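# Open the tagged valve by its stated turns

## Task

Every valve begins closed, and exactly one carries a chained tag. Turn that tagged valve open by the number of whole turns written on the tag, and leave every other valve closed. The result only counts if it holds with the robot no longer holding anything in place, and nothing the robot is touching at the end may sag or drop once released, or the task fails. Nothing may be pushed or knocked off the table.

## Robot and tools

Robot: two arms, left_arm and right_arm, each a six-joint arm with a parallel two-finger gripper, mounted on opposite sides of the table. left_arm's base sits at (+0.127, +0.466, +0.135) m and right_arm's at (+0.205, -0.479, +0.140) m, so left_arm is on the +y side. The names do not match the left or right of any camera image. Joint ranges (rad), base to hand: waist -3.054 to 3.054, shoulder 0 to 3.142, elbow 0 to 2.356, wrist pitch -1.571 to 1.571, wrist yaw -1.571 to 1.571, wrist roll -3.142 to 3.142. Load limits (N m): waist 17.2, shoulder 21.3, elbow 21.3, wrist pitch 5.61, wrist yaw 5.59, wrist roll 5.24; a held object's weight adds to them.

Frames: the scene frame has its origin at the table centre, +z up, table surface at z = +0.020 m. Results report each gripper's end_effector_position (m) and end_effector_quat_wxyz plus velocities in this frame; printed positions can be a little off, more at long reach. In a gripper's own axes the fingers extend along +x and close along y; the reported point lies between the pads, 3 to 4 cm short of the tips.

The 14-number row: used by execute_actions and move. It is a single list covering both arms: dx, dy, dz, rx, ry, rz, opening for left_arm, then the same seven for right_arm. All values lie in [-1, 1]. The first six per arm are an offset, expressed in that gripper's own axes, from the gripper's pose in the latest result that showed it (or, before any such result in the scene and for later calls within one reply, from where it is when the action begins). 1.0 equals 0.6 m of travel or 180 degrees; rx, ry, rz form one rotation vector. Every row is counted from that same base pose, not from the row before. Opening is absolute: +1 is fully open (0.088 m), empty fingers close at about -0.80, and values below that do nothing more. Closing from full open needs at least 0.5 s. An arm meant to stay still should be sent the offset back to its wanted pose in a reply's first call, zeros later, and always its desired opening; zeros are not a pause, they pull the hand back to the base pose.

execute_actions: argument actions, a list holding at most one item, plus optional pictures (boolean). An empty list just reports the state with pictures. An action is {"rows": [...], "steps": n}: up to 15 rows, n from 5 to 15 control steps of 1/30 s (15 by default); each row lasts one step and the final row repeats to fill. A wait is {"steps": n} with n up to 300, counted from the previous result, your reply time included. Each step the commanded pose is clipped to 70 mm and 16 degrees from the measured pose, so far targets take several actions. The result is captured 5 steps before the action finishes; those steps then run while you reply. A refused call moves nothing.

move: argument target (one 14-number row as above) and speed (m/s, 0.002 to 0.5, default 0.25; rotation up to twice that in rad/s). Each gripper follows a straight line toward its target, both arms finishing together, over 0.5 to 10 s; longer paths are cut off at 10 s. Openings are sent when it starts. It does not avoid obstacles or the other arm, and hands can trail, drift or overshoot speed, especially near full stretch. The extra move: line states the ending (done, off_target, moving, held, fault) and limits (paced: pose clipped; held: some steps blocked, after which the arm may jump fast), plus each hand's remaining distance. Faster motion and targets set deeper past a contact press harder.

wait: seconds, 0 to 10; nothing new is commanded meanwhile.



Reading results: grip_measured gives finger opening on the command scale (off by up to ~1 mm per gripper; squeezing reads up to 0.061 narrower). To hold something, command about 0.07 below grip_measured. HELD marks steps where a command was withheld; a pose unreachable line names an arm whose command the clearance check changed. Hand target shows where the controller is currently driving each hand. Torque and external-torque lines are noisy and include friction. Joint friction may leave a hand short or tilted, so check pose after each move and correct.

Avoid: arms colliding or pressing each other; hard contact that can trip a TORQUE FAULT (arm halts 10 s); holding loads long enough to overheat motors (MOTOR HOT from 50 °C, stop at 95 °C, possible power loss); drops, slams and shoves; anything leaving the table; finishing while the valve is held open only by the gripper. Loose objects can occasionally get nudged by an outside push.

Each tool is called after "Request:" in YAML: its name, and indented under it one key for each argument.

## Session

Request:
execute_actions:
  actions: []

Scene clock: 0.00 s of 5350.00 s.
left_arm: end_effector_position=(-0.2466, +0.3397, +0.1822) grip_measured=+0.839 end_effector_quat_wxyz=(-0.623, +0.168, -0.720, -0.256) end_effector_velocity=(+0.005, +0.002, -0.000) end_effector_angular_velocity=(+0.003, -0.024, +0.006) | right_arm: end_effector_position=(+0.2444, -0.1657, +0.4679) grip_measured=+0.828 end_effector_quat_wxyz=(+0.748, +0.019, -0.026, +0.663) end_effector_velocity=(-0.004, -0.001, -0.001) end_effector_angular_velocity=(-0.002, +0.006, +0.025)
Joint positions: left_arm=[-1.46   1.989  1.415 -0.868  0.134  2.898  0.08 ] | right_arm=[ 0.008  0.851  0.658  0.257 -0.008 -0.006  0.08 ]
Joint velocities: left_arm=[-0.002 -0.002 -0.002 -0.022 -0.007 -0.007  0.   ] | right_arm=[ 0.002 -0.007 -0.002 -0.007 -0.022  0.007 -0.   ]
Joint torques (N m, as the arm reports them, + toward a larger angle): no reading
External joint torques (N m, as the arm's controller estimates them; a push from outside toward a larger angle lowers the number): no reading
Heat: left arm: hottest shoulder 22 °C (+0.0 °C/min); right arm: hottest elbow 23 °C (+0.0 °C/min).
Hand target (left_arm): -0.247, +0.340, +0.182; +0.623, -0.168, +0.720, +0.256
Hand target (right_arm): +0.244, -0.166, +0.468; +0.748, +0.019, -0.026, +0.663

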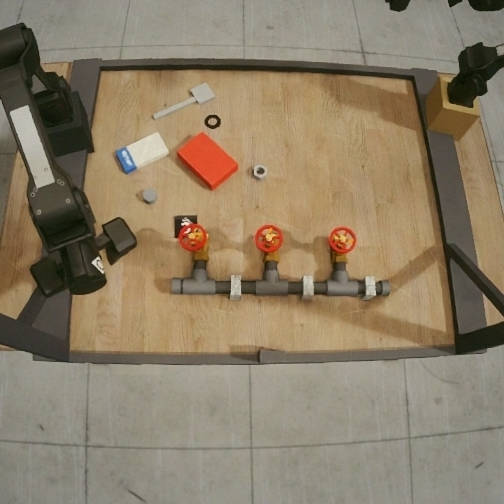

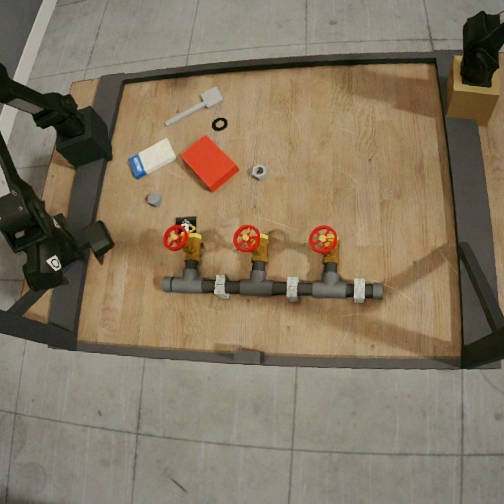

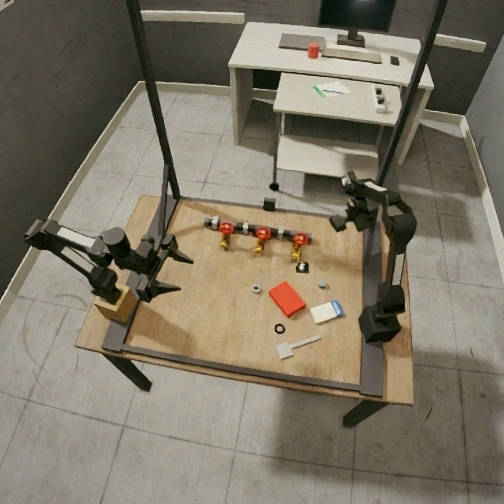

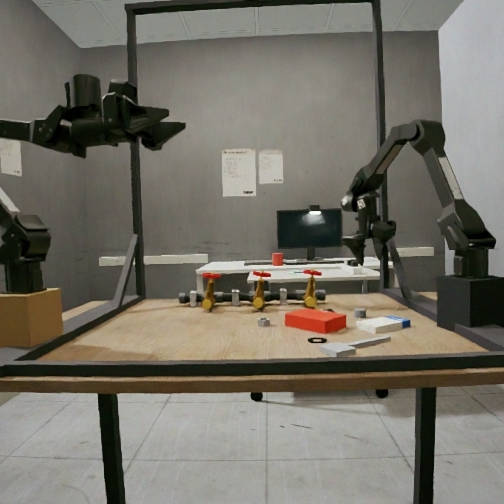

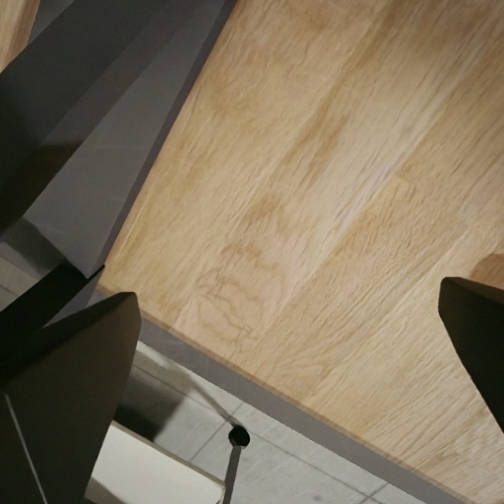

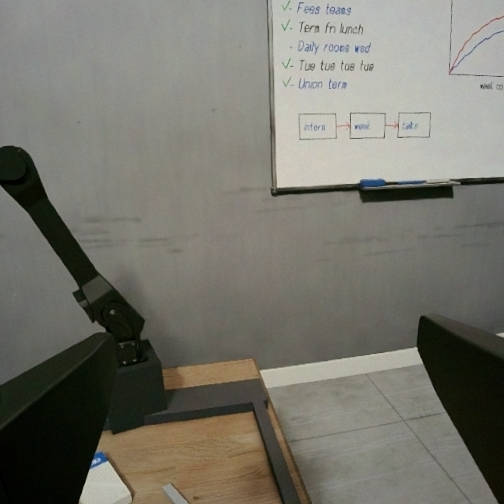

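Request:
zoom_image:
  camera: "cam_high"
  region: [190, 205, 330, 285]

Request:
zoom_image:
  camera: "cam_head_left"
  region: [150, 200, 290, 310]

Request:
zoom_image:
  camera: "cam_low"
  region: [170, 255, 350, 325]

Request:
zoom_image:
  camera: "cam_head_right"
  region: [150, 200, 290, 310]

Region (190, 205, 330, 285) of cam_high's 504x504 image, scaled by 3.600, with more detail than that image has; it fills the top 288 rows of this view, and the rest is white.

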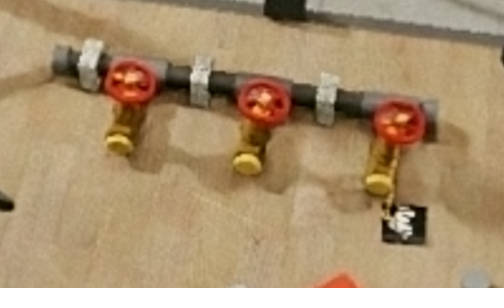

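Region (150, 200, 290, 310) of cam_head_left's 504x504 image, scaled by 3.600, with more detail than that image has; it fills the top 396 rows of this view, and the rest is white.

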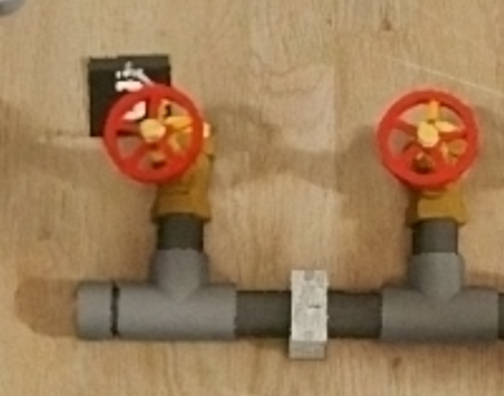

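Region (170, 255, 350, 325) of cam_low's 504x504 image, scaled by 2.800, with more detail than that image has.

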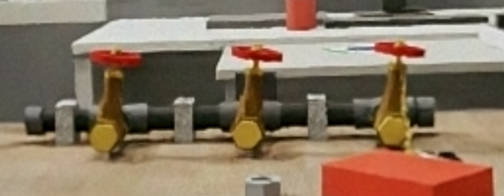

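Region (150, 200, 290, 310) of cam_head_right's 504x504 image, scaled by 3.600, with more detail than that image has; it fills the top 396 rows of this view, and the rest is white.

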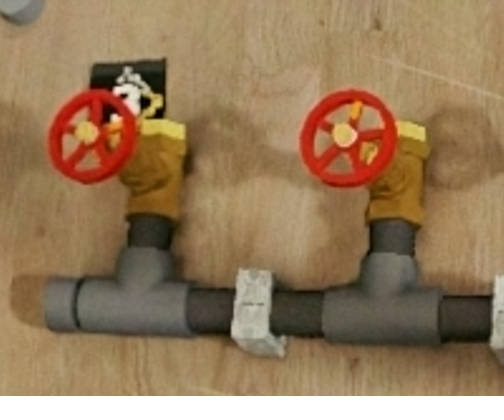

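Request:
move:
  target: [-0.118,-0.343,-0.021,-0.175,-0.03,-0.051,1,0,0,0,0,0,0,0.83]

Scene clock: 2.90 s of 5350.00 s.
left_arm: end_effector_position=(-0.1289, +0.1618, +0.2225) grip_measured=+0.999 end_effector_quat_wxyz=(-0.604, +0.372, -0.582, -0.397) end_effector_velocity=(-0.001, -0.001, +0.000) end_effector_angular_velocity=(+0.005, -0.014, +0.005) | right_arm: end_effector_position=(+0.2444, -0.1657, +0.4679) grip_measured=+0.828 end_effector_quat_wxyz=(+0.748, +0.019, -0.026, +0.663) end_effector_velocity=(+0.002, -0.001, +0.001) end_effector_angular_velocity=(+0.006, -0.008, -0.010)
Joint positions: left_arm=[-0.956  2.106  1.766 -1.27   0.024  2.872  0.088] | right_arm=[ 0.008  0.851  0.658  0.257 -0.008 -0.006  0.08 ]
Joint velocities: left_arm=[-0.002  0.017  0.027 -0.022 -0.007 -0.007 -0.   ] | right_arm=[-0.002 -0.002 -0.002  0.007  0.007 -0.007 -0.   ]
Joint torques (N m, as the arm reports them, + toward a larger angle): left_arm=[ 0.23 -8.92  5.86 -0.24 -0.09 -0.17] | right_arm=[ 0.   -2.69  8.35  2.38  0.   -0.01]
External joint torques (N m, as the arm's controller estimates them; a push from outside toward a larger angle lowers the number): left_arm=[ 0.28  0.45  0.37 -0.37 -0.14 -0.17] | right_arm=[ 0.03 -0.44  0.88  0.56 -0.01 -0.02]
Heat: left arm: hottest shoulder 22 °C (+0.0 °C/min); right arm: hottest elbow 24 °C (+0.0 °C/min).
Hand target (left_arm): -0.129, +0.159, +0.221; +0.603, -0.376, +0.579, +0.399
Hand target (right_arm): +0.244, -0.166, +0.468; +0.748, +0.019, -0.026, +0.663
Off the commanded pose (left_arm): 0.003 m, 1 deg.
Off the commanded pose (right_arm): 0.000 m, 0 deg.
Kept back: nothing.
move: done
camera_calibration (this result's frames):
cam_left_wrist: T_world_to_cam=[[0.891382, -0.45165, -0.0380863, 0.205241], [-0.417129, -0.850312, 0.320895, 0.0344143], [-0.177317, -0.270153, -0.946349, 0.310231], [0, 0, 0, 1]] pos_world=[-0.113584, 0.20577, 0.29036]

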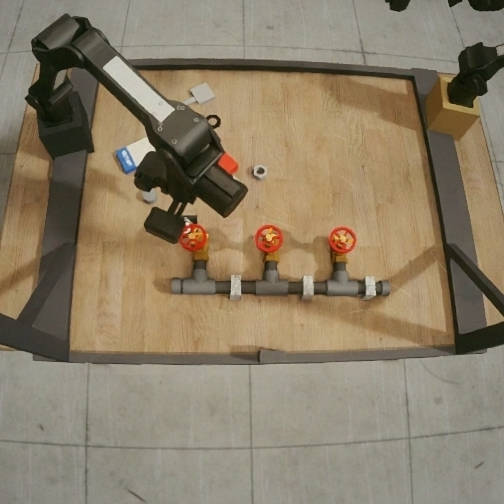

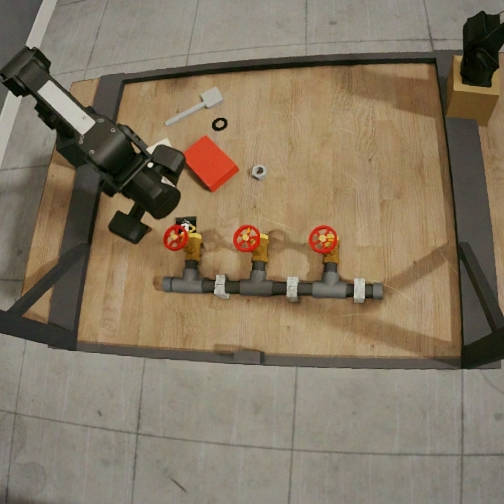

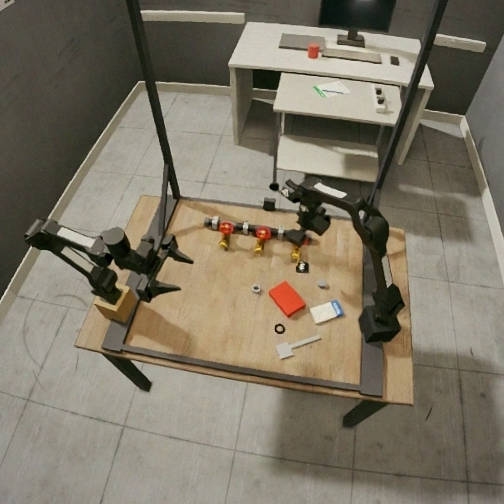

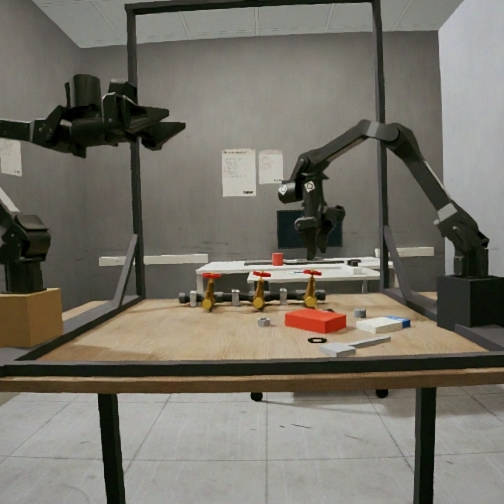

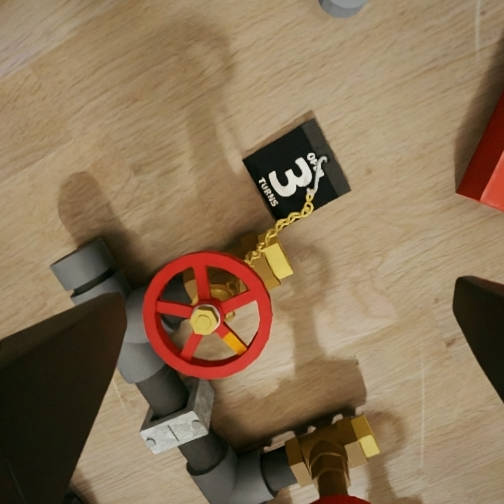

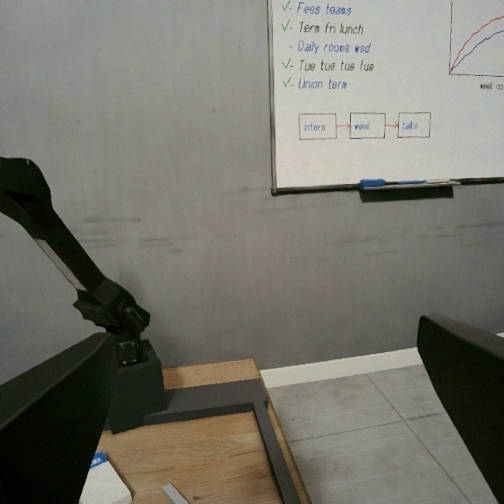

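Request:
move:
  target: [0.086,0.062,-0.054,0,0.055,-0.025,1,0,0,0,0,0,0,0.83]
  speed: 0.12

Scene clock: 4.87 s of 5350.00 s.
left_arm: end_effector_position=(-0.1770, +0.1475, +0.1775) grip_measured=+0.999 end_effector_quat_wxyz=(-0.560, +0.427, -0.624, -0.339) end_effector_velocity=(-0.001, -0.001, +0.001) end_effector_angular_velocity=(-0.010, +0.004, +0.020) | right_arm: end_effector_position=(+0.2444, -0.1657, +0.4679) grip_measured=+0.828 end_effector_quat_wxyz=(+0.748, +0.019, -0.026, +0.663) end_effector_velocity=(-0.000, +0.001, -0.007) end_effector_angular_velocity=(-0.026, +0.010, +0.005)
Joint positions: left_arm=[-1.063  2.176  1.687 -0.967 -0.104  2.773  0.088] | right_arm=[ 0.008  0.851  0.658  0.257 -0.008 -0.006  0.08 ]
Joint velocities: left_arm=[-0.002 -0.002 -0.002  0.007 -0.007 -0.022 -0.   ] | right_arm=[-0.002  0.002 -0.002 -0.022 -0.007  0.007  0.   ]
Joint torques (N m, as the arm reports them, + toward a larger angle): left_arm=[-0.18 -9.7   3.99  0.19 -0.13 -0.15] | right_arm=[-0.02 -2.61  8.39  2.37  0.02 -0.01]
External joint torques (N m, as the arm's controller estimates them; a push from outside toward a larger angle lowers the number): left_arm=[-0.18  0.27 -1.7  -0.25 -0.09 -0.15] | right_arm=[-0.01 -0.45  1.04  0.58  0.01 -0.01]
Heat: left arm: hottest shoulder 23 °C (+0.0 °C/min); right arm: hottest elbow 24 °C (+0.0 °C/min).
Hand target (left_arm): -0.175, +0.150, +0.170; +0.567, -0.427, +0.617, +0.339
Hand target (right_arm): +0.244, -0.166, +0.468; +0.748, +0.019, -0.026, +0.663
Off the commanded pose (left_arm): 0.008 m, 1 deg.
Off the commanded pose (right_arm): 0.000 m, 0 deg.
Kept back: nothing.
move: done
camera_calibration (this result's frames):
cam_left_wrist: T_world_to_cam=[[0.889778, -0.454691, 0.039383, 0.226394], [-0.413835, -0.767412, 0.489713, -0.0250241], [-0.192445, -0.452034, -0.870994, 0.266025], [0, 0, 0, 1]] pos_world=[-0.160601, 0.203988, 0.235045]

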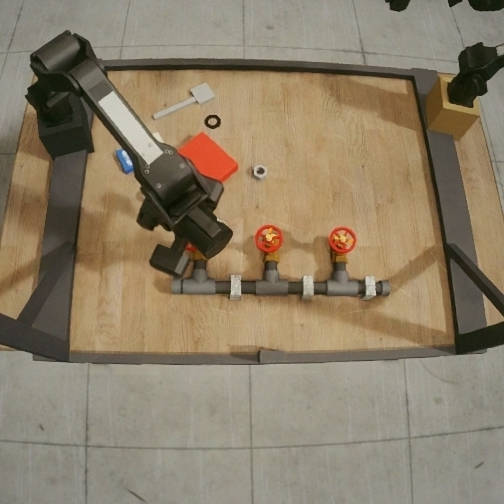

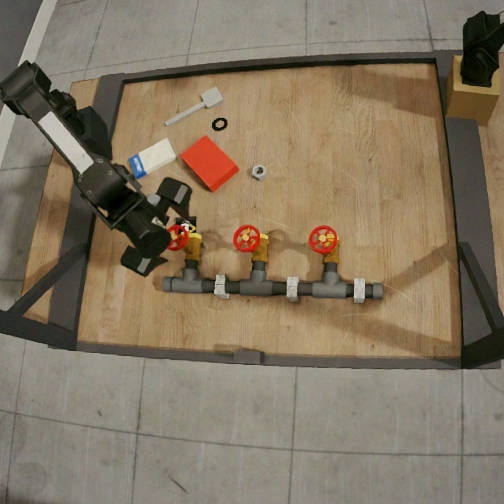

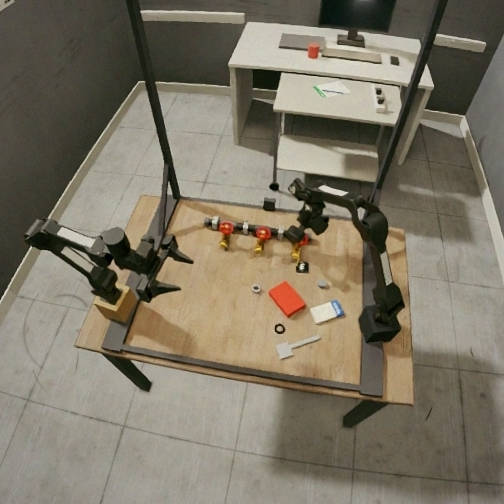

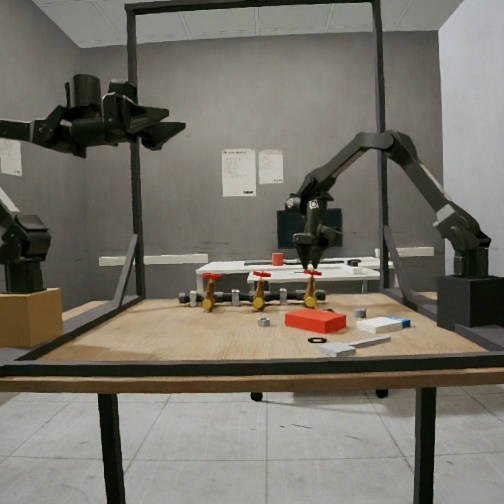

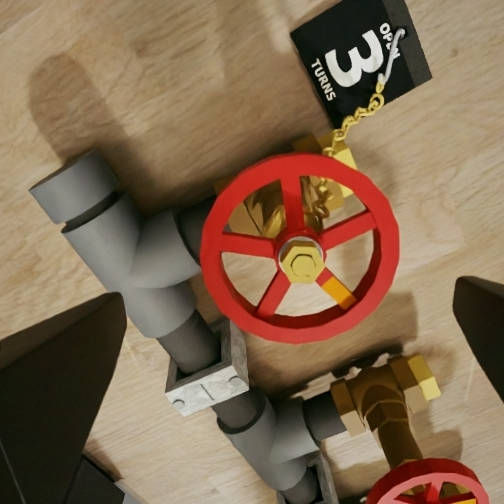

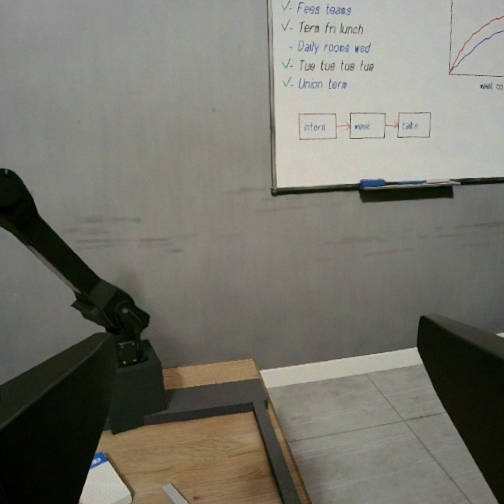

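Request:
zoom_image:
  camera: "cam_low"
  region: [260, 190, 360, 320]

Region (260, 190, 360, 320) of cam_low's 504x504 image, scaled by 3.877, with more detail than that image has; it fills the left 388 columns of this view, and the rest is white.

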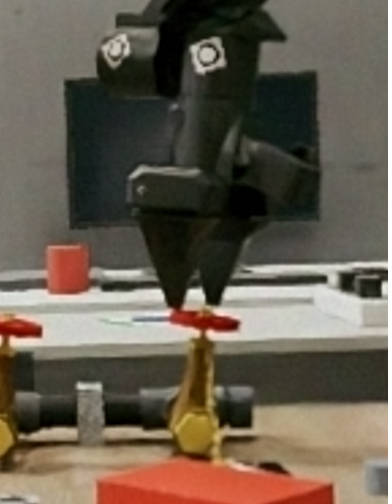

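Request:
move:
  target: [0.05,-0.007,0.023,0,0,0,1,0,0,0,0,0,0,0.83]
  speed: 0.05

Request:
zoom_image:
  camera: "cam_low"
  region: [260, 190, 360, 320]

Scene clock: 6.37 s of 5350.00 s.
left_arm: end_effector_position=(-0.1705, +0.1522, +0.1482) grip_measured=+0.999 end_effector_quat_wxyz=(-0.557, +0.428, -0.626, -0.338) end_effector_velocity=(+0.004, +0.001, -0.003) end_effector_angular_velocity=(+0.000, -0.007, +0.025) | right_arm: end_effector_position=(+0.2444, -0.1657, +0.4679) grip_measured=+0.828 end_effector_quat_wxyz=(+0.748, +0.019, -0.026, +0.663) end_effector_velocity=(-0.000, +0.000, +0.003) end_effector_angular_velocity=(+0.018, +0.005, +0.005)
Joint positions: left_arm=[-1.061  2.176  1.564 -0.837 -0.105  2.774  0.088] | right_arm=[ 0.008  0.851  0.658  0.257 -0.008 -0.006  0.08 ]
Joint velocities: left_arm=[ 0.002 -0.002 -0.017  0.007 -0.007 -0.022  0.   ] | right_arm=[-0.002  0.002 -0.002  0.022 -0.007  0.007 -0.   ]
Joint torques (N m, as the arm reports them, + toward a larger angle): left_arm=[  0.   -11.41   3.65   0.22   0.02   0.18] | right_arm=[-0.01 -2.58  8.33  2.36  0.   -0.01]
External joint torques (N m, as the arm's controller estimates them; a push from outside toward a larger angle lowers the number): left_arm=[-0.06 -1.66 -1.82 -0.22  0.06  0.18] | right_arm=[ 0.   -0.39  0.9   0.55  0.   -0.02]
Heat: left arm: hottest shoulder 23 °C (+9.4 °C/min); right arm: hottest elbow 24 °C (+9.4 °C/min).
Hand target (left_arm): -0.168, +0.154, +0.146; +0.560, -0.427, +0.624, +0.338
Hand target (right_arm): +0.244, -0.166, +0.468; +0.748, +0.019, -0.026, +0.663
Off the commanded pose (left_arm): 0.004 m, 0 deg.
Off the commanded pose (right_arm): 0.000 m, 0 deg.
Kept back: nothing.
move: done
camera_calibration (this result's frames):
cam_left_wrist: T_world_to_cam=[[0.891036, -0.452352, 0.0378448, 0.223903], [-0.409747, -0.765626, 0.495908, -0.00489674], [-0.19535, -0.457379, -0.86755, 0.243686], [0, 0, 0, 1]] pos_world=[-0.153908, 0.20899, 0.205364]

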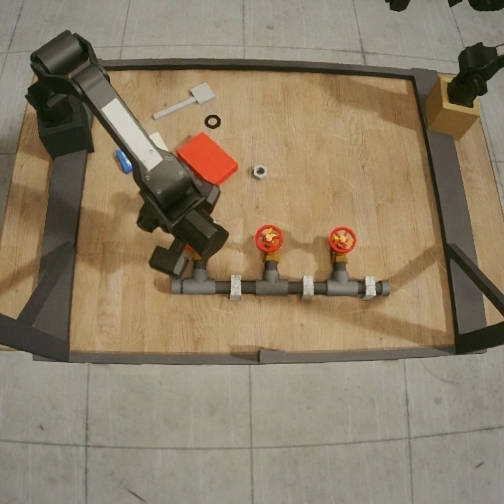

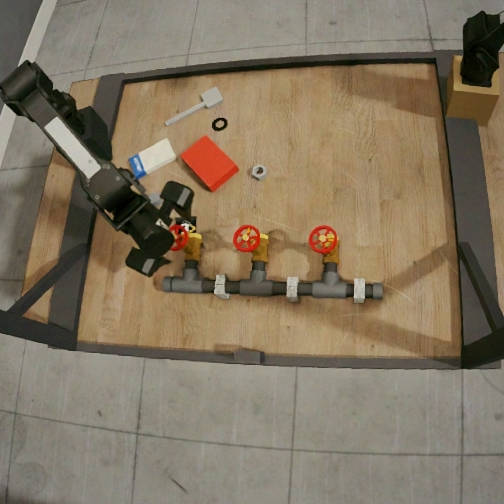

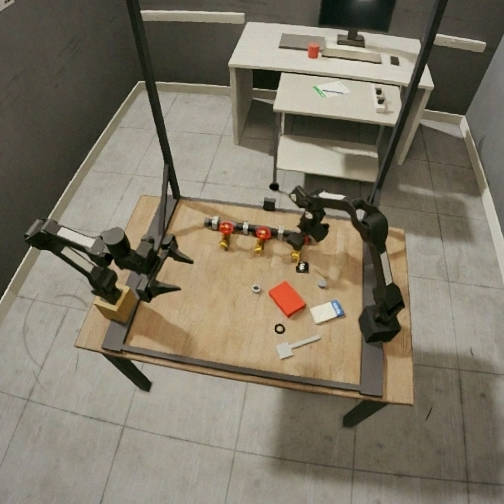

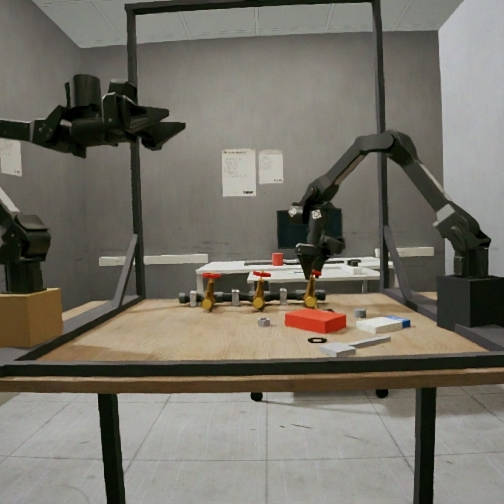

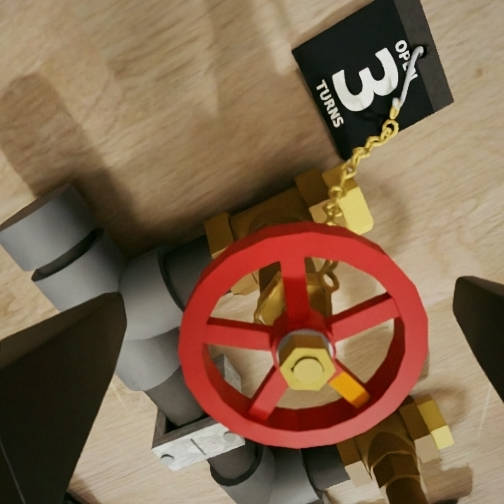

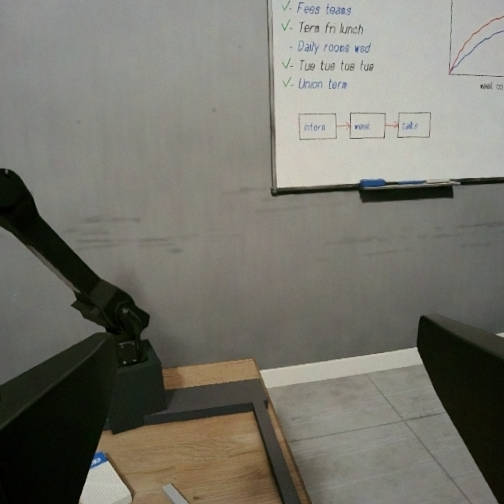

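Region (260, 190, 360, 320) of cam_low's 504x504 image, scaled by 3.877, with more detail than that image has; it fills the left 388 columns of this view, and the rest is white.

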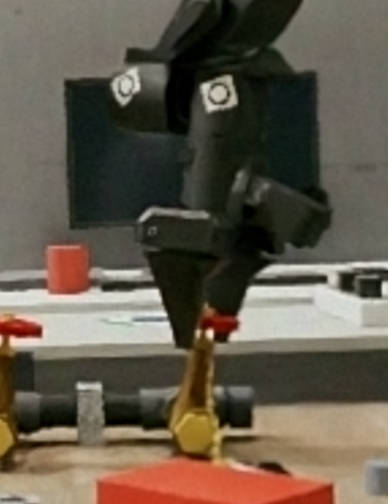

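Request:
move:
  target: [0.016,-0.007,0,0,0,0,1,0,0,0,0,0,0,0.83]
  speed: 0.04

Request:
move:
  target: [0,0,0,0,0,0,0.3,0,0,0,0,0,0,0.83]

Scene clock: 7.30 s of 5350.00 s.
left_arm: end_effector_position=(-0.1703, +0.1468, +0.1468) grip_measured=+0.999 end_effector_quat_wxyz=(-0.548, +0.431, -0.632, -0.338) end_effector_velocity=(+0.000, +0.000, -0.000) end_effector_angular_velocity=(-0.017, -0.010, +0.017) | right_arm: end_effector_position=(+0.2444, -0.1657, +0.4679) grip_measured=+0.828 end_effector_quat_wxyz=(+0.748, +0.019, -0.026, +0.663) end_effector_velocity=(-0.001, -0.001, -0.001) end_effector_angular_velocity=(-0.003, -0.007, +0.004)
Joint positions: left_arm=[-1.052  2.176  1.556 -0.807 -0.105  2.78   0.088] | right_arm=[ 0.008  0.851  0.658  0.257 -0.008 -0.006  0.08 ]
Joint velocities: left_arm=[-0.007 -0.002 -0.007  0.007 -0.022 -0.022 -0.   ] | right_arm=[-0.002 -0.007 -0.002 -0.007 -0.007 -0.007 -0.   ]
Joint torques (N m, as the arm reports them, + toward a larger angle): left_arm=[ 0.2  -9.62  3.69  0.28 -0.02  0.22] | right_arm=[ 0.01 -2.67  8.3   2.38 -0.01  0.  ]
External joint torques (N m, as the arm's controller estimates them; a push from outside toward a larger angle lowers the number): left_arm=[ 0.3   0.08 -1.75 -0.18  0.02  0.22] | right_arm=[ 0.   -0.44  0.91  0.58  0.    0.  ]
Heat: left arm: hottest shoulder 23 °C (+8.2 °C/min); right arm: hottest elbow 24 °C (+8.2 °C/min).
Hand target (left_arm): -0.167, +0.149, +0.139; +0.557, -0.428, +0.626, +0.339
Hand target (right_arm): +0.244, -0.166, +0.468; +0.748, +0.019, -0.026, +0.663
Off the commanded pose (left_arm): 0.009 m, 1 deg.
Off the commanded pose (right_arm): 0.000 m, 0 deg.
Kept back: nothing.
move: off_target (left_arm)
camera_calibration (this result's frames):
cam_left_wrist: T_world_to_cam=[[0.892946, -0.449022, 0.0320506, 0.222025], [-0.400212, -0.759248, 0.513198, -0.0100708], [-0.206103, -0.471085, -0.857672, 0.238741], [0, 0, 0, 1]] pos_world=[-0.153081, 0.204515, 0.202814]

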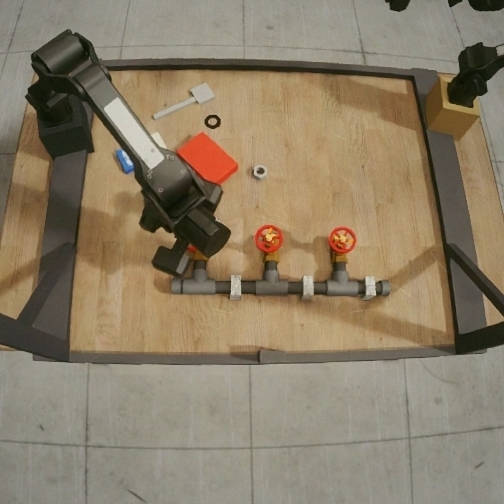

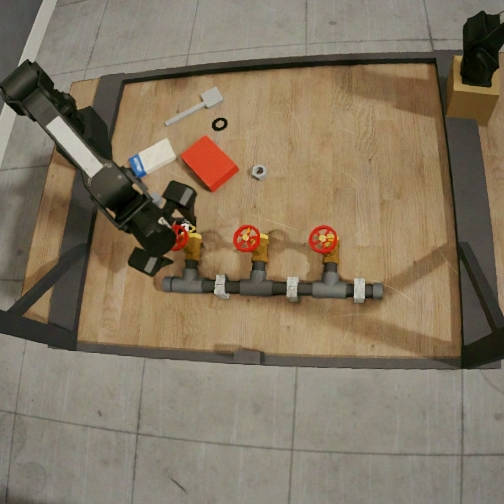

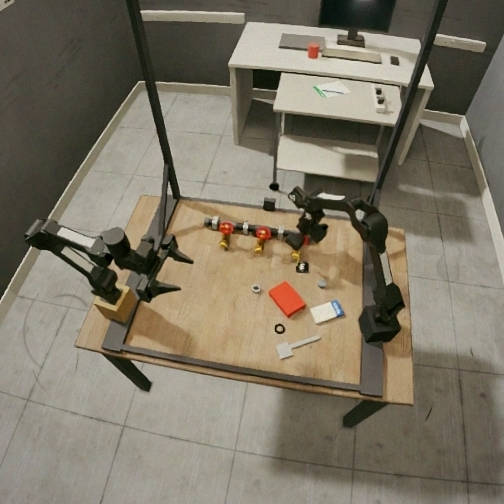

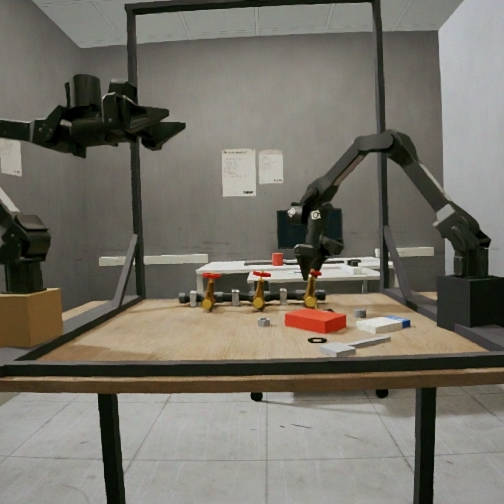

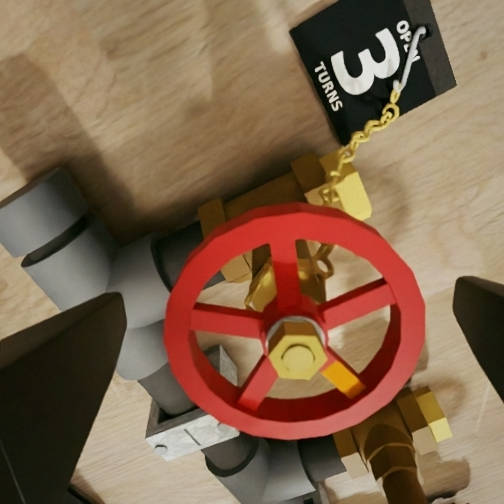

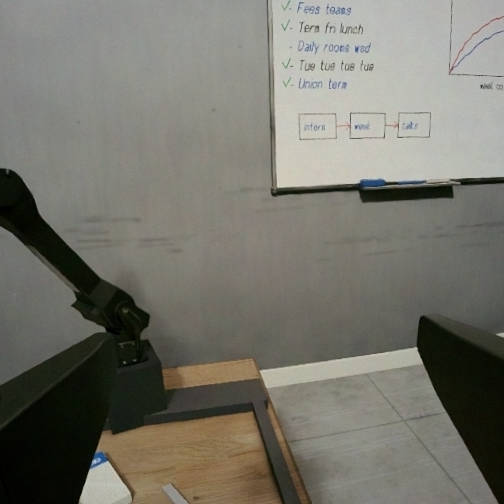

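Scene clock: 8.00 s of 5350.00 s.
left_arm: end_effector_position=(-0.1703, +0.1468, +0.1468) grip_measured=+0.305 end_effector_quat_wxyz=(-0.548, +0.431, -0.632, -0.338) end_effector_velocity=(+0.003, +0.003, -0.001) end_effector_angular_velocity=(+0.004, -0.012, +0.006) | right_arm: end_effector_position=(+0.2444, -0.1657, +0.4679) grip_measured=+0.828 end_effector_quat_wxyz=(+0.748, +0.019, -0.026, +0.663) end_effector_velocity=(-0.001, -0.001, -0.001) end_effector_angular_velocity=(-0.003, -0.007, +0.004)
Joint positions: left_arm=[-1.052  2.176  1.556 -0.807 -0.105  2.78   0.054] | right_arm=[ 0.008  0.851  0.658  0.257 -0.008 -0.006  0.08 ]
Joint velocities: left_arm=[-0.002 -0.002 -0.007 -0.007 -0.007 -0.007 -0.001] | right_arm=[-0.002 -0.007 -0.002 -0.007 -0.007 -0.007 -0.   ]
Joint torques (N m, as the arm reports them, + toward a larger angle): left_arm=[ -0.2  -11.11   4.48   0.22  -0.05   0.08] | right_arm=[-0.03 -2.63  8.3   2.36  0.    0.  ]
External joint torques (N m, as the arm's controller estimates them; a push from outside toward a larger angle lowers the number): left_arm=[-0.2  -1.37 -0.97 -0.24 -0.01  0.08] | right_arm=[-0.05 -0.4   0.91  0.56  0.01 -0.01]
Heat: left arm: hottest shoulder 24 °C (+15.0 °C/min); right arm: hottest elbow 25 °C (+15.0 °C/min).
Hand target (left_arm): -0.170, +0.147, +0.147; +0.549, -0.431, +0.632, +0.338
Hand target (right_arm): +0.244, -0.166, +0.468; +0.748, +0.019, -0.026, +0.663
Off the commanded pose (left_arm): 0.000 m, 0 deg.
Off the commanded pose (right_arm): 0.000 m, 0 deg.
Kept back: nothing.
move: done
camera_calibration (this result's frames):
cam_left_wrist: T_world_to_cam=[[0.892946, -0.449022, 0.0320506, 0.222025], [-0.400212, -0.759248, 0.513198, -0.0100708], [-0.206103, -0.471085, -0.857672, 0.238741], [0, 0, 0, 1]] pos_world=[-0.153081, 0.204515, 0.202814]

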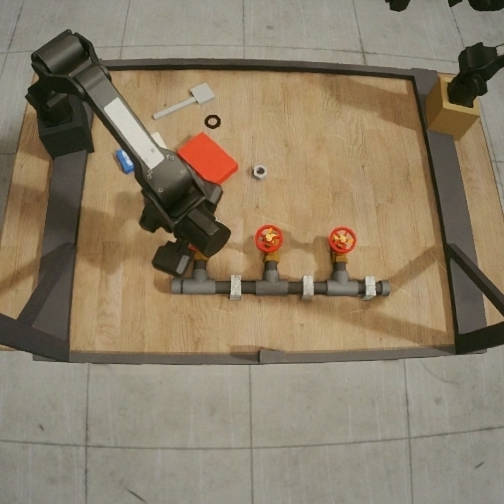

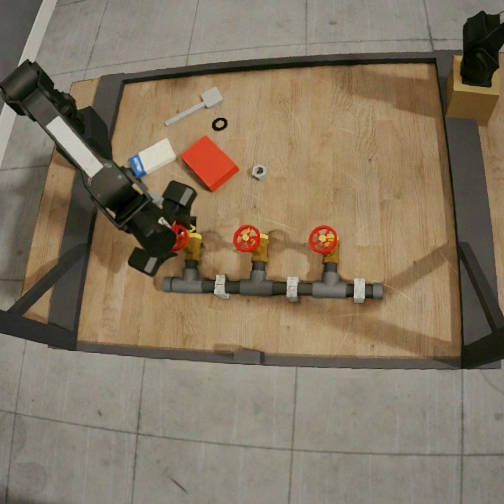

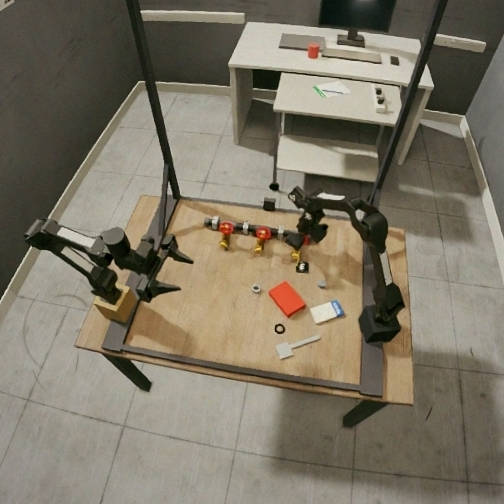

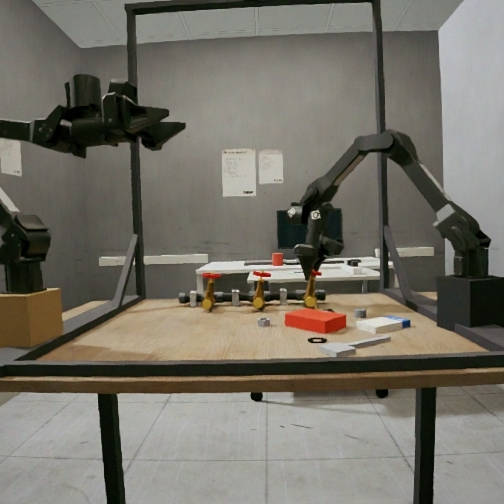

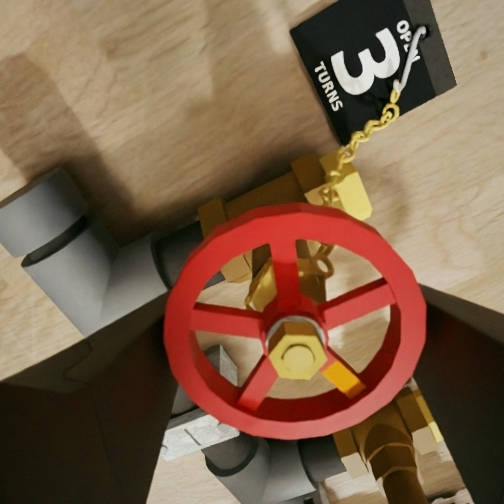

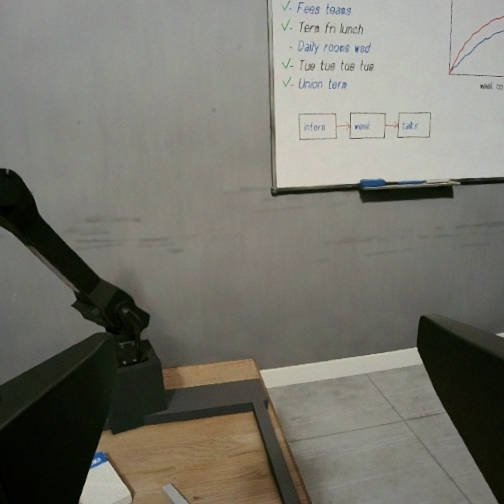

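Request:
move:
  target: [0,0,0,0,0,0,0.6,0,0,0,0,0,0,0.83]

Request:
move:
  target: [0,0,0.025,0,0,0,0.6,0,0,0,0,0,0,0.83]
  speed: 0.04

Scene clock: 8.93 s of 5350.00 s.
left_arm: end_effector_position=(-0.1703, +0.1468, +0.1468) grip_measured=+0.596 end_effector_quat_wxyz=(-0.548, +0.431, -0.632, -0.338) end_effector_velocity=(-0.001, +0.002, +0.002) end_effector_angular_velocity=(-0.003, -0.006, +0.001) | right_arm: end_effector_position=(+0.2444, -0.1657, +0.4679) grip_measured=+0.828 end_effector_quat_wxyz=(+0.748, +0.019, -0.026, +0.663) end_effector_velocity=(+0.003, -0.001, -0.004) end_effector_angular_velocity=(-0.013, -0.005, -0.015)
Joint positions: left_arm=[-1.052  2.176  1.556 -0.807 -0.105  2.78   0.068] | right_arm=[ 0.008  0.851  0.658  0.257 -0.008 -0.006  0.08 ]
Joint velocities: left_arm=[-0.007 -0.002  0.002 -0.007 -0.007 -0.007  0.   ] | right_arm=[-0.007 -0.002 -0.007 -0.007  0.007 -0.007 -0.   ]
Joint torques (N m, as the arm reports them, + toward a larger angle): left_arm=[  0.16 -10.95   4.82   0.18  -0.02   0.01] | right_arm=[-0.03 -2.57  8.32  2.37  0.   -0.02]
External joint torques (N m, as the arm's controller estimates them; a push from outside toward a larger angle lowers the number): left_arm=[ 0.28 -1.14 -0.72 -0.31  0.02  0.01] | right_arm=[ 0.   -0.38  0.95  0.58 -0.01 -0.02]
Heat: left arm: hottest shoulder 24 °C (+13.4 °C/min); right arm: hottest elbow 25 °C (+13.4 °C/min).
Hand target (left_arm): -0.170, +0.147, +0.147; +0.548, -0.431, +0.632, +0.338
Hand target (right_arm): +0.244, -0.166, +0.468; +0.748, +0.019, -0.026, +0.663
Off the commanded pose (left_arm): 0.000 m, 0 deg.
Off the commanded pose (right_arm): 0.000 m, 0 deg.
Kept back: nothing.
move: done
camera_calibration (this result's frames):
cam_left_wrist: T_world_to_cam=[[0.892946, -0.449022, 0.0320506, 0.222025], [-0.400212, -0.759248, 0.513198, -0.0100708], [-0.206103, -0.471085, -0.857672, 0.238741], [0, 0, 0, 1]] pos_world=[-0.153081, 0.204515, 0.202814]

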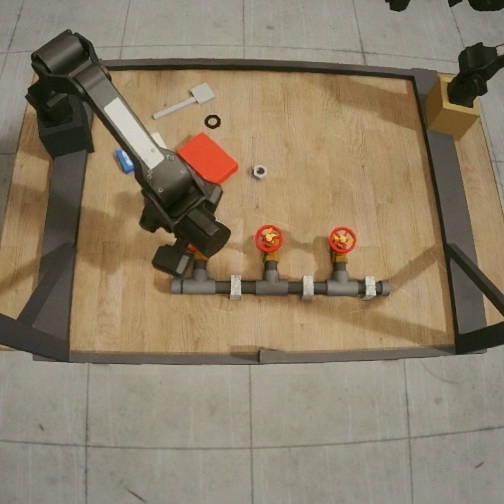

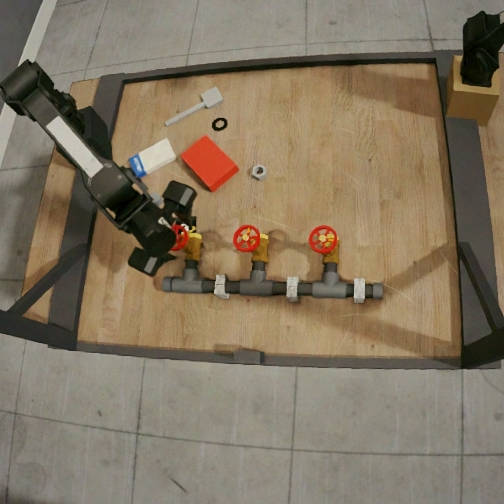

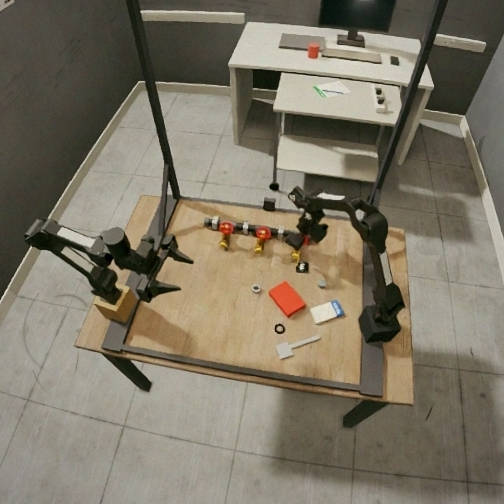

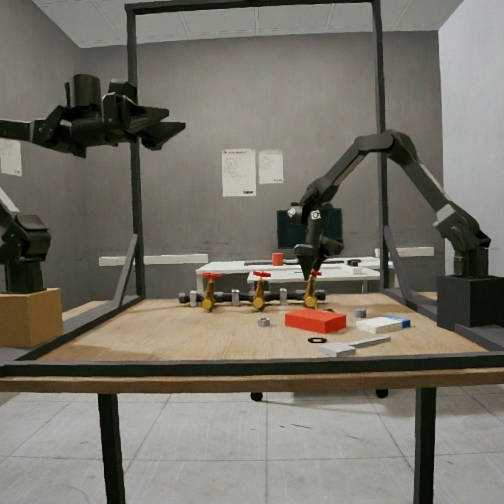

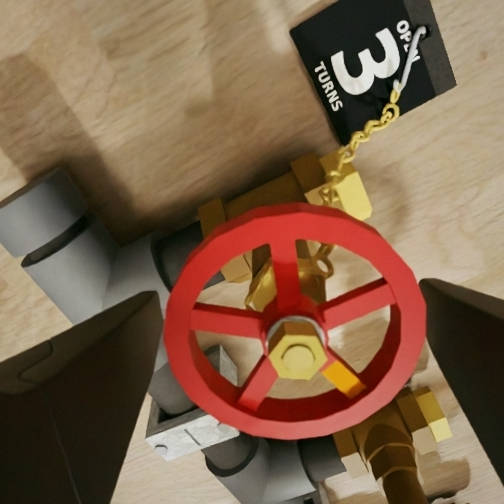

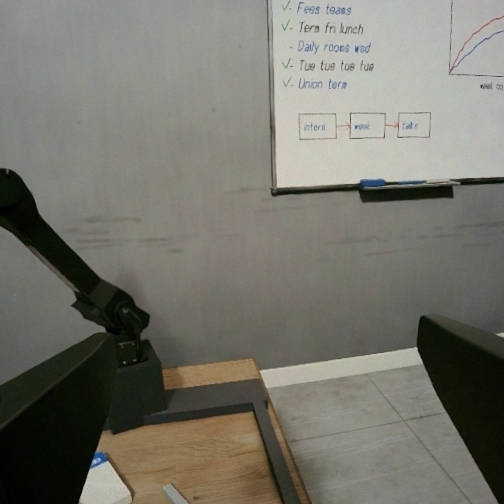

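Scene clock: 9.70 s of 5350.00 s.
left_arm: end_effector_position=(-0.1653, +0.1579, +0.1422) grip_measured=+0.597 end_effector_quat_wxyz=(-0.550, +0.430, -0.631, -0.337) end_effector_velocity=(+0.002, +0.002, +0.001) end_effector_angular_velocity=(-0.007, -0.002, +0.006) | right_arm: end_effector_position=(+0.2444, -0.1657, +0.4679) grip_measured=+0.828 end_effector_quat_wxyz=(+0.748, +0.019, -0.026, +0.663) end_effector_velocity=(-0.003, -0.000, -0.002) end_effector_angular_velocity=(-0.008, -0.008, +0.019)
Joint positions: left_arm=[-1.062  2.145  1.486 -0.772 -0.105  2.772  0.068] | right_arm=[ 0.008  0.851  0.658  0.257 -0.008 -0.006  0.08 ]
Joint velocities: left_arm=[-0.002 -0.012 -0.017  0.007 -0.007 -0.007 -0.   ] | right_arm=[-0.002 -0.002 -0.002 -0.007 -0.022 -0.007 -0.   ]
Joint torques (N m, as the arm reports them, + toward a larger angle): left_arm=[ -0.34 -12.33   3.74   0.3   -0.1   -0.21] | right_arm=[ 0.03 -2.65  8.31  2.37  0.   -0.01]
External joint torques (N m, as the arm's controller estimates them; a push from outside toward a larger angle lowers the number): left_arm=[-0.34 -2.8  -1.68 -0.17 -0.06 -0.21] | right_arm=[ 0.02 -0.44  0.9   0.56  0.01 -0.02]
Heat: left arm: hottest shoulder 24 °C (+12.4 °C/min); right arm: hottest elbow 25 °C (+12.4 °C/min).
Hand target (left_arm): -0.164, +0.160, +0.144; +0.549, -0.431, +0.632, +0.338
Hand target (right_arm): +0.244, -0.166, +0.468; +0.748, +0.019, -0.026, +0.663
Off the commanded pose (left_arm): 0.003 m, 0 deg.
Off the commanded pose (right_arm): 0.000 m, 0 deg.
Kept back: nothing.
move: done
camera_calibration (this result's frames):
cam_left_wrist: T_world_to_cam=[[0.891637, -0.451611, 0.0321157, 0.222945], [-0.40318, -0.75974, 0.510138, 0.00267516], [-0.205984, -0.467806, -0.859493, 0.240849], [0, 0, 0, 1]] pos_world=[-0.148096, 0.215387, 0.198483]

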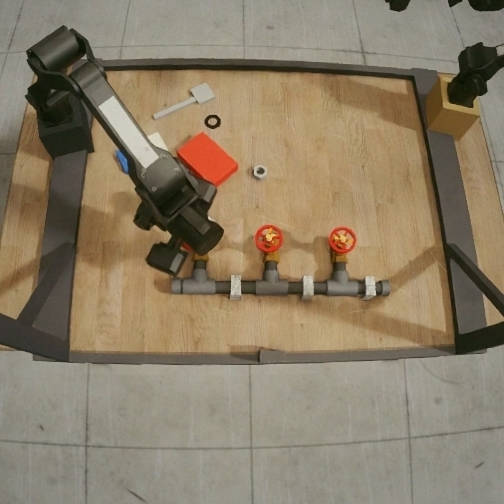

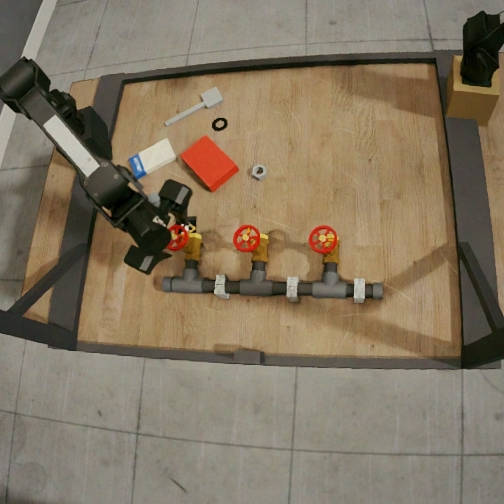

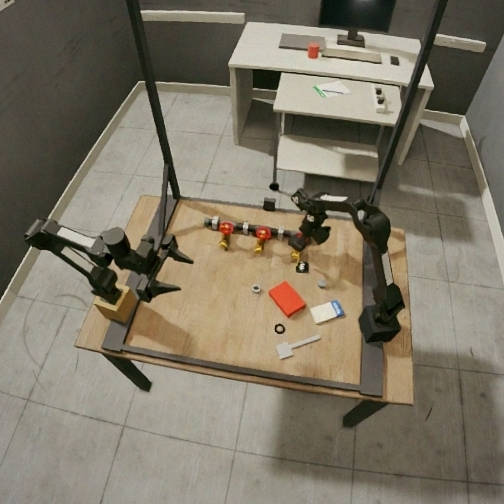

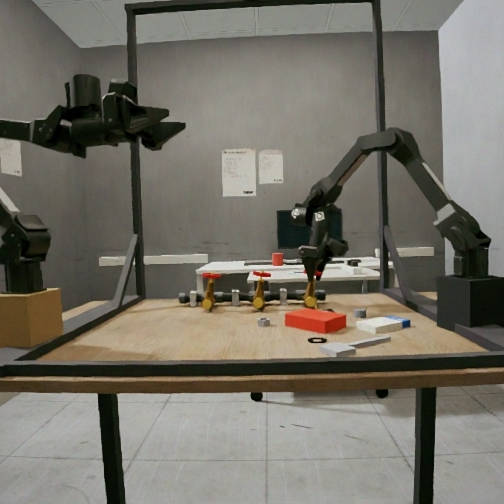

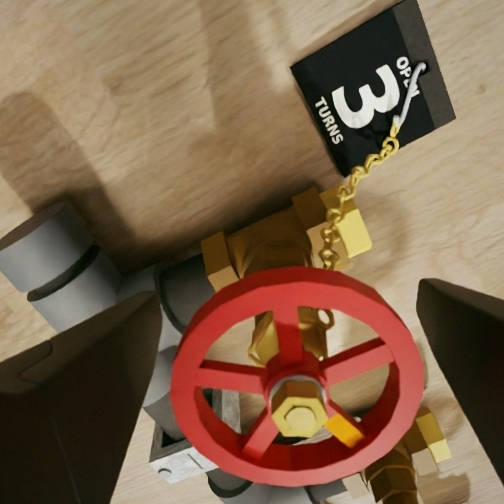

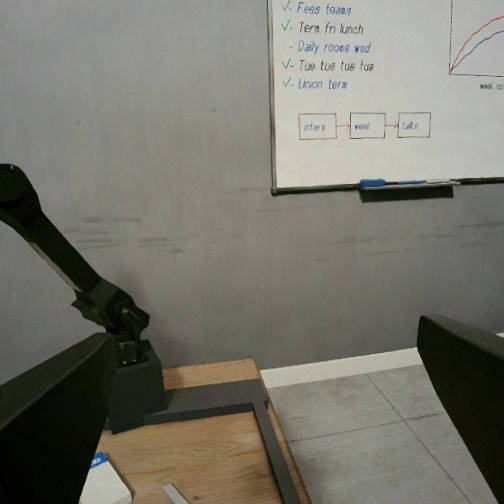

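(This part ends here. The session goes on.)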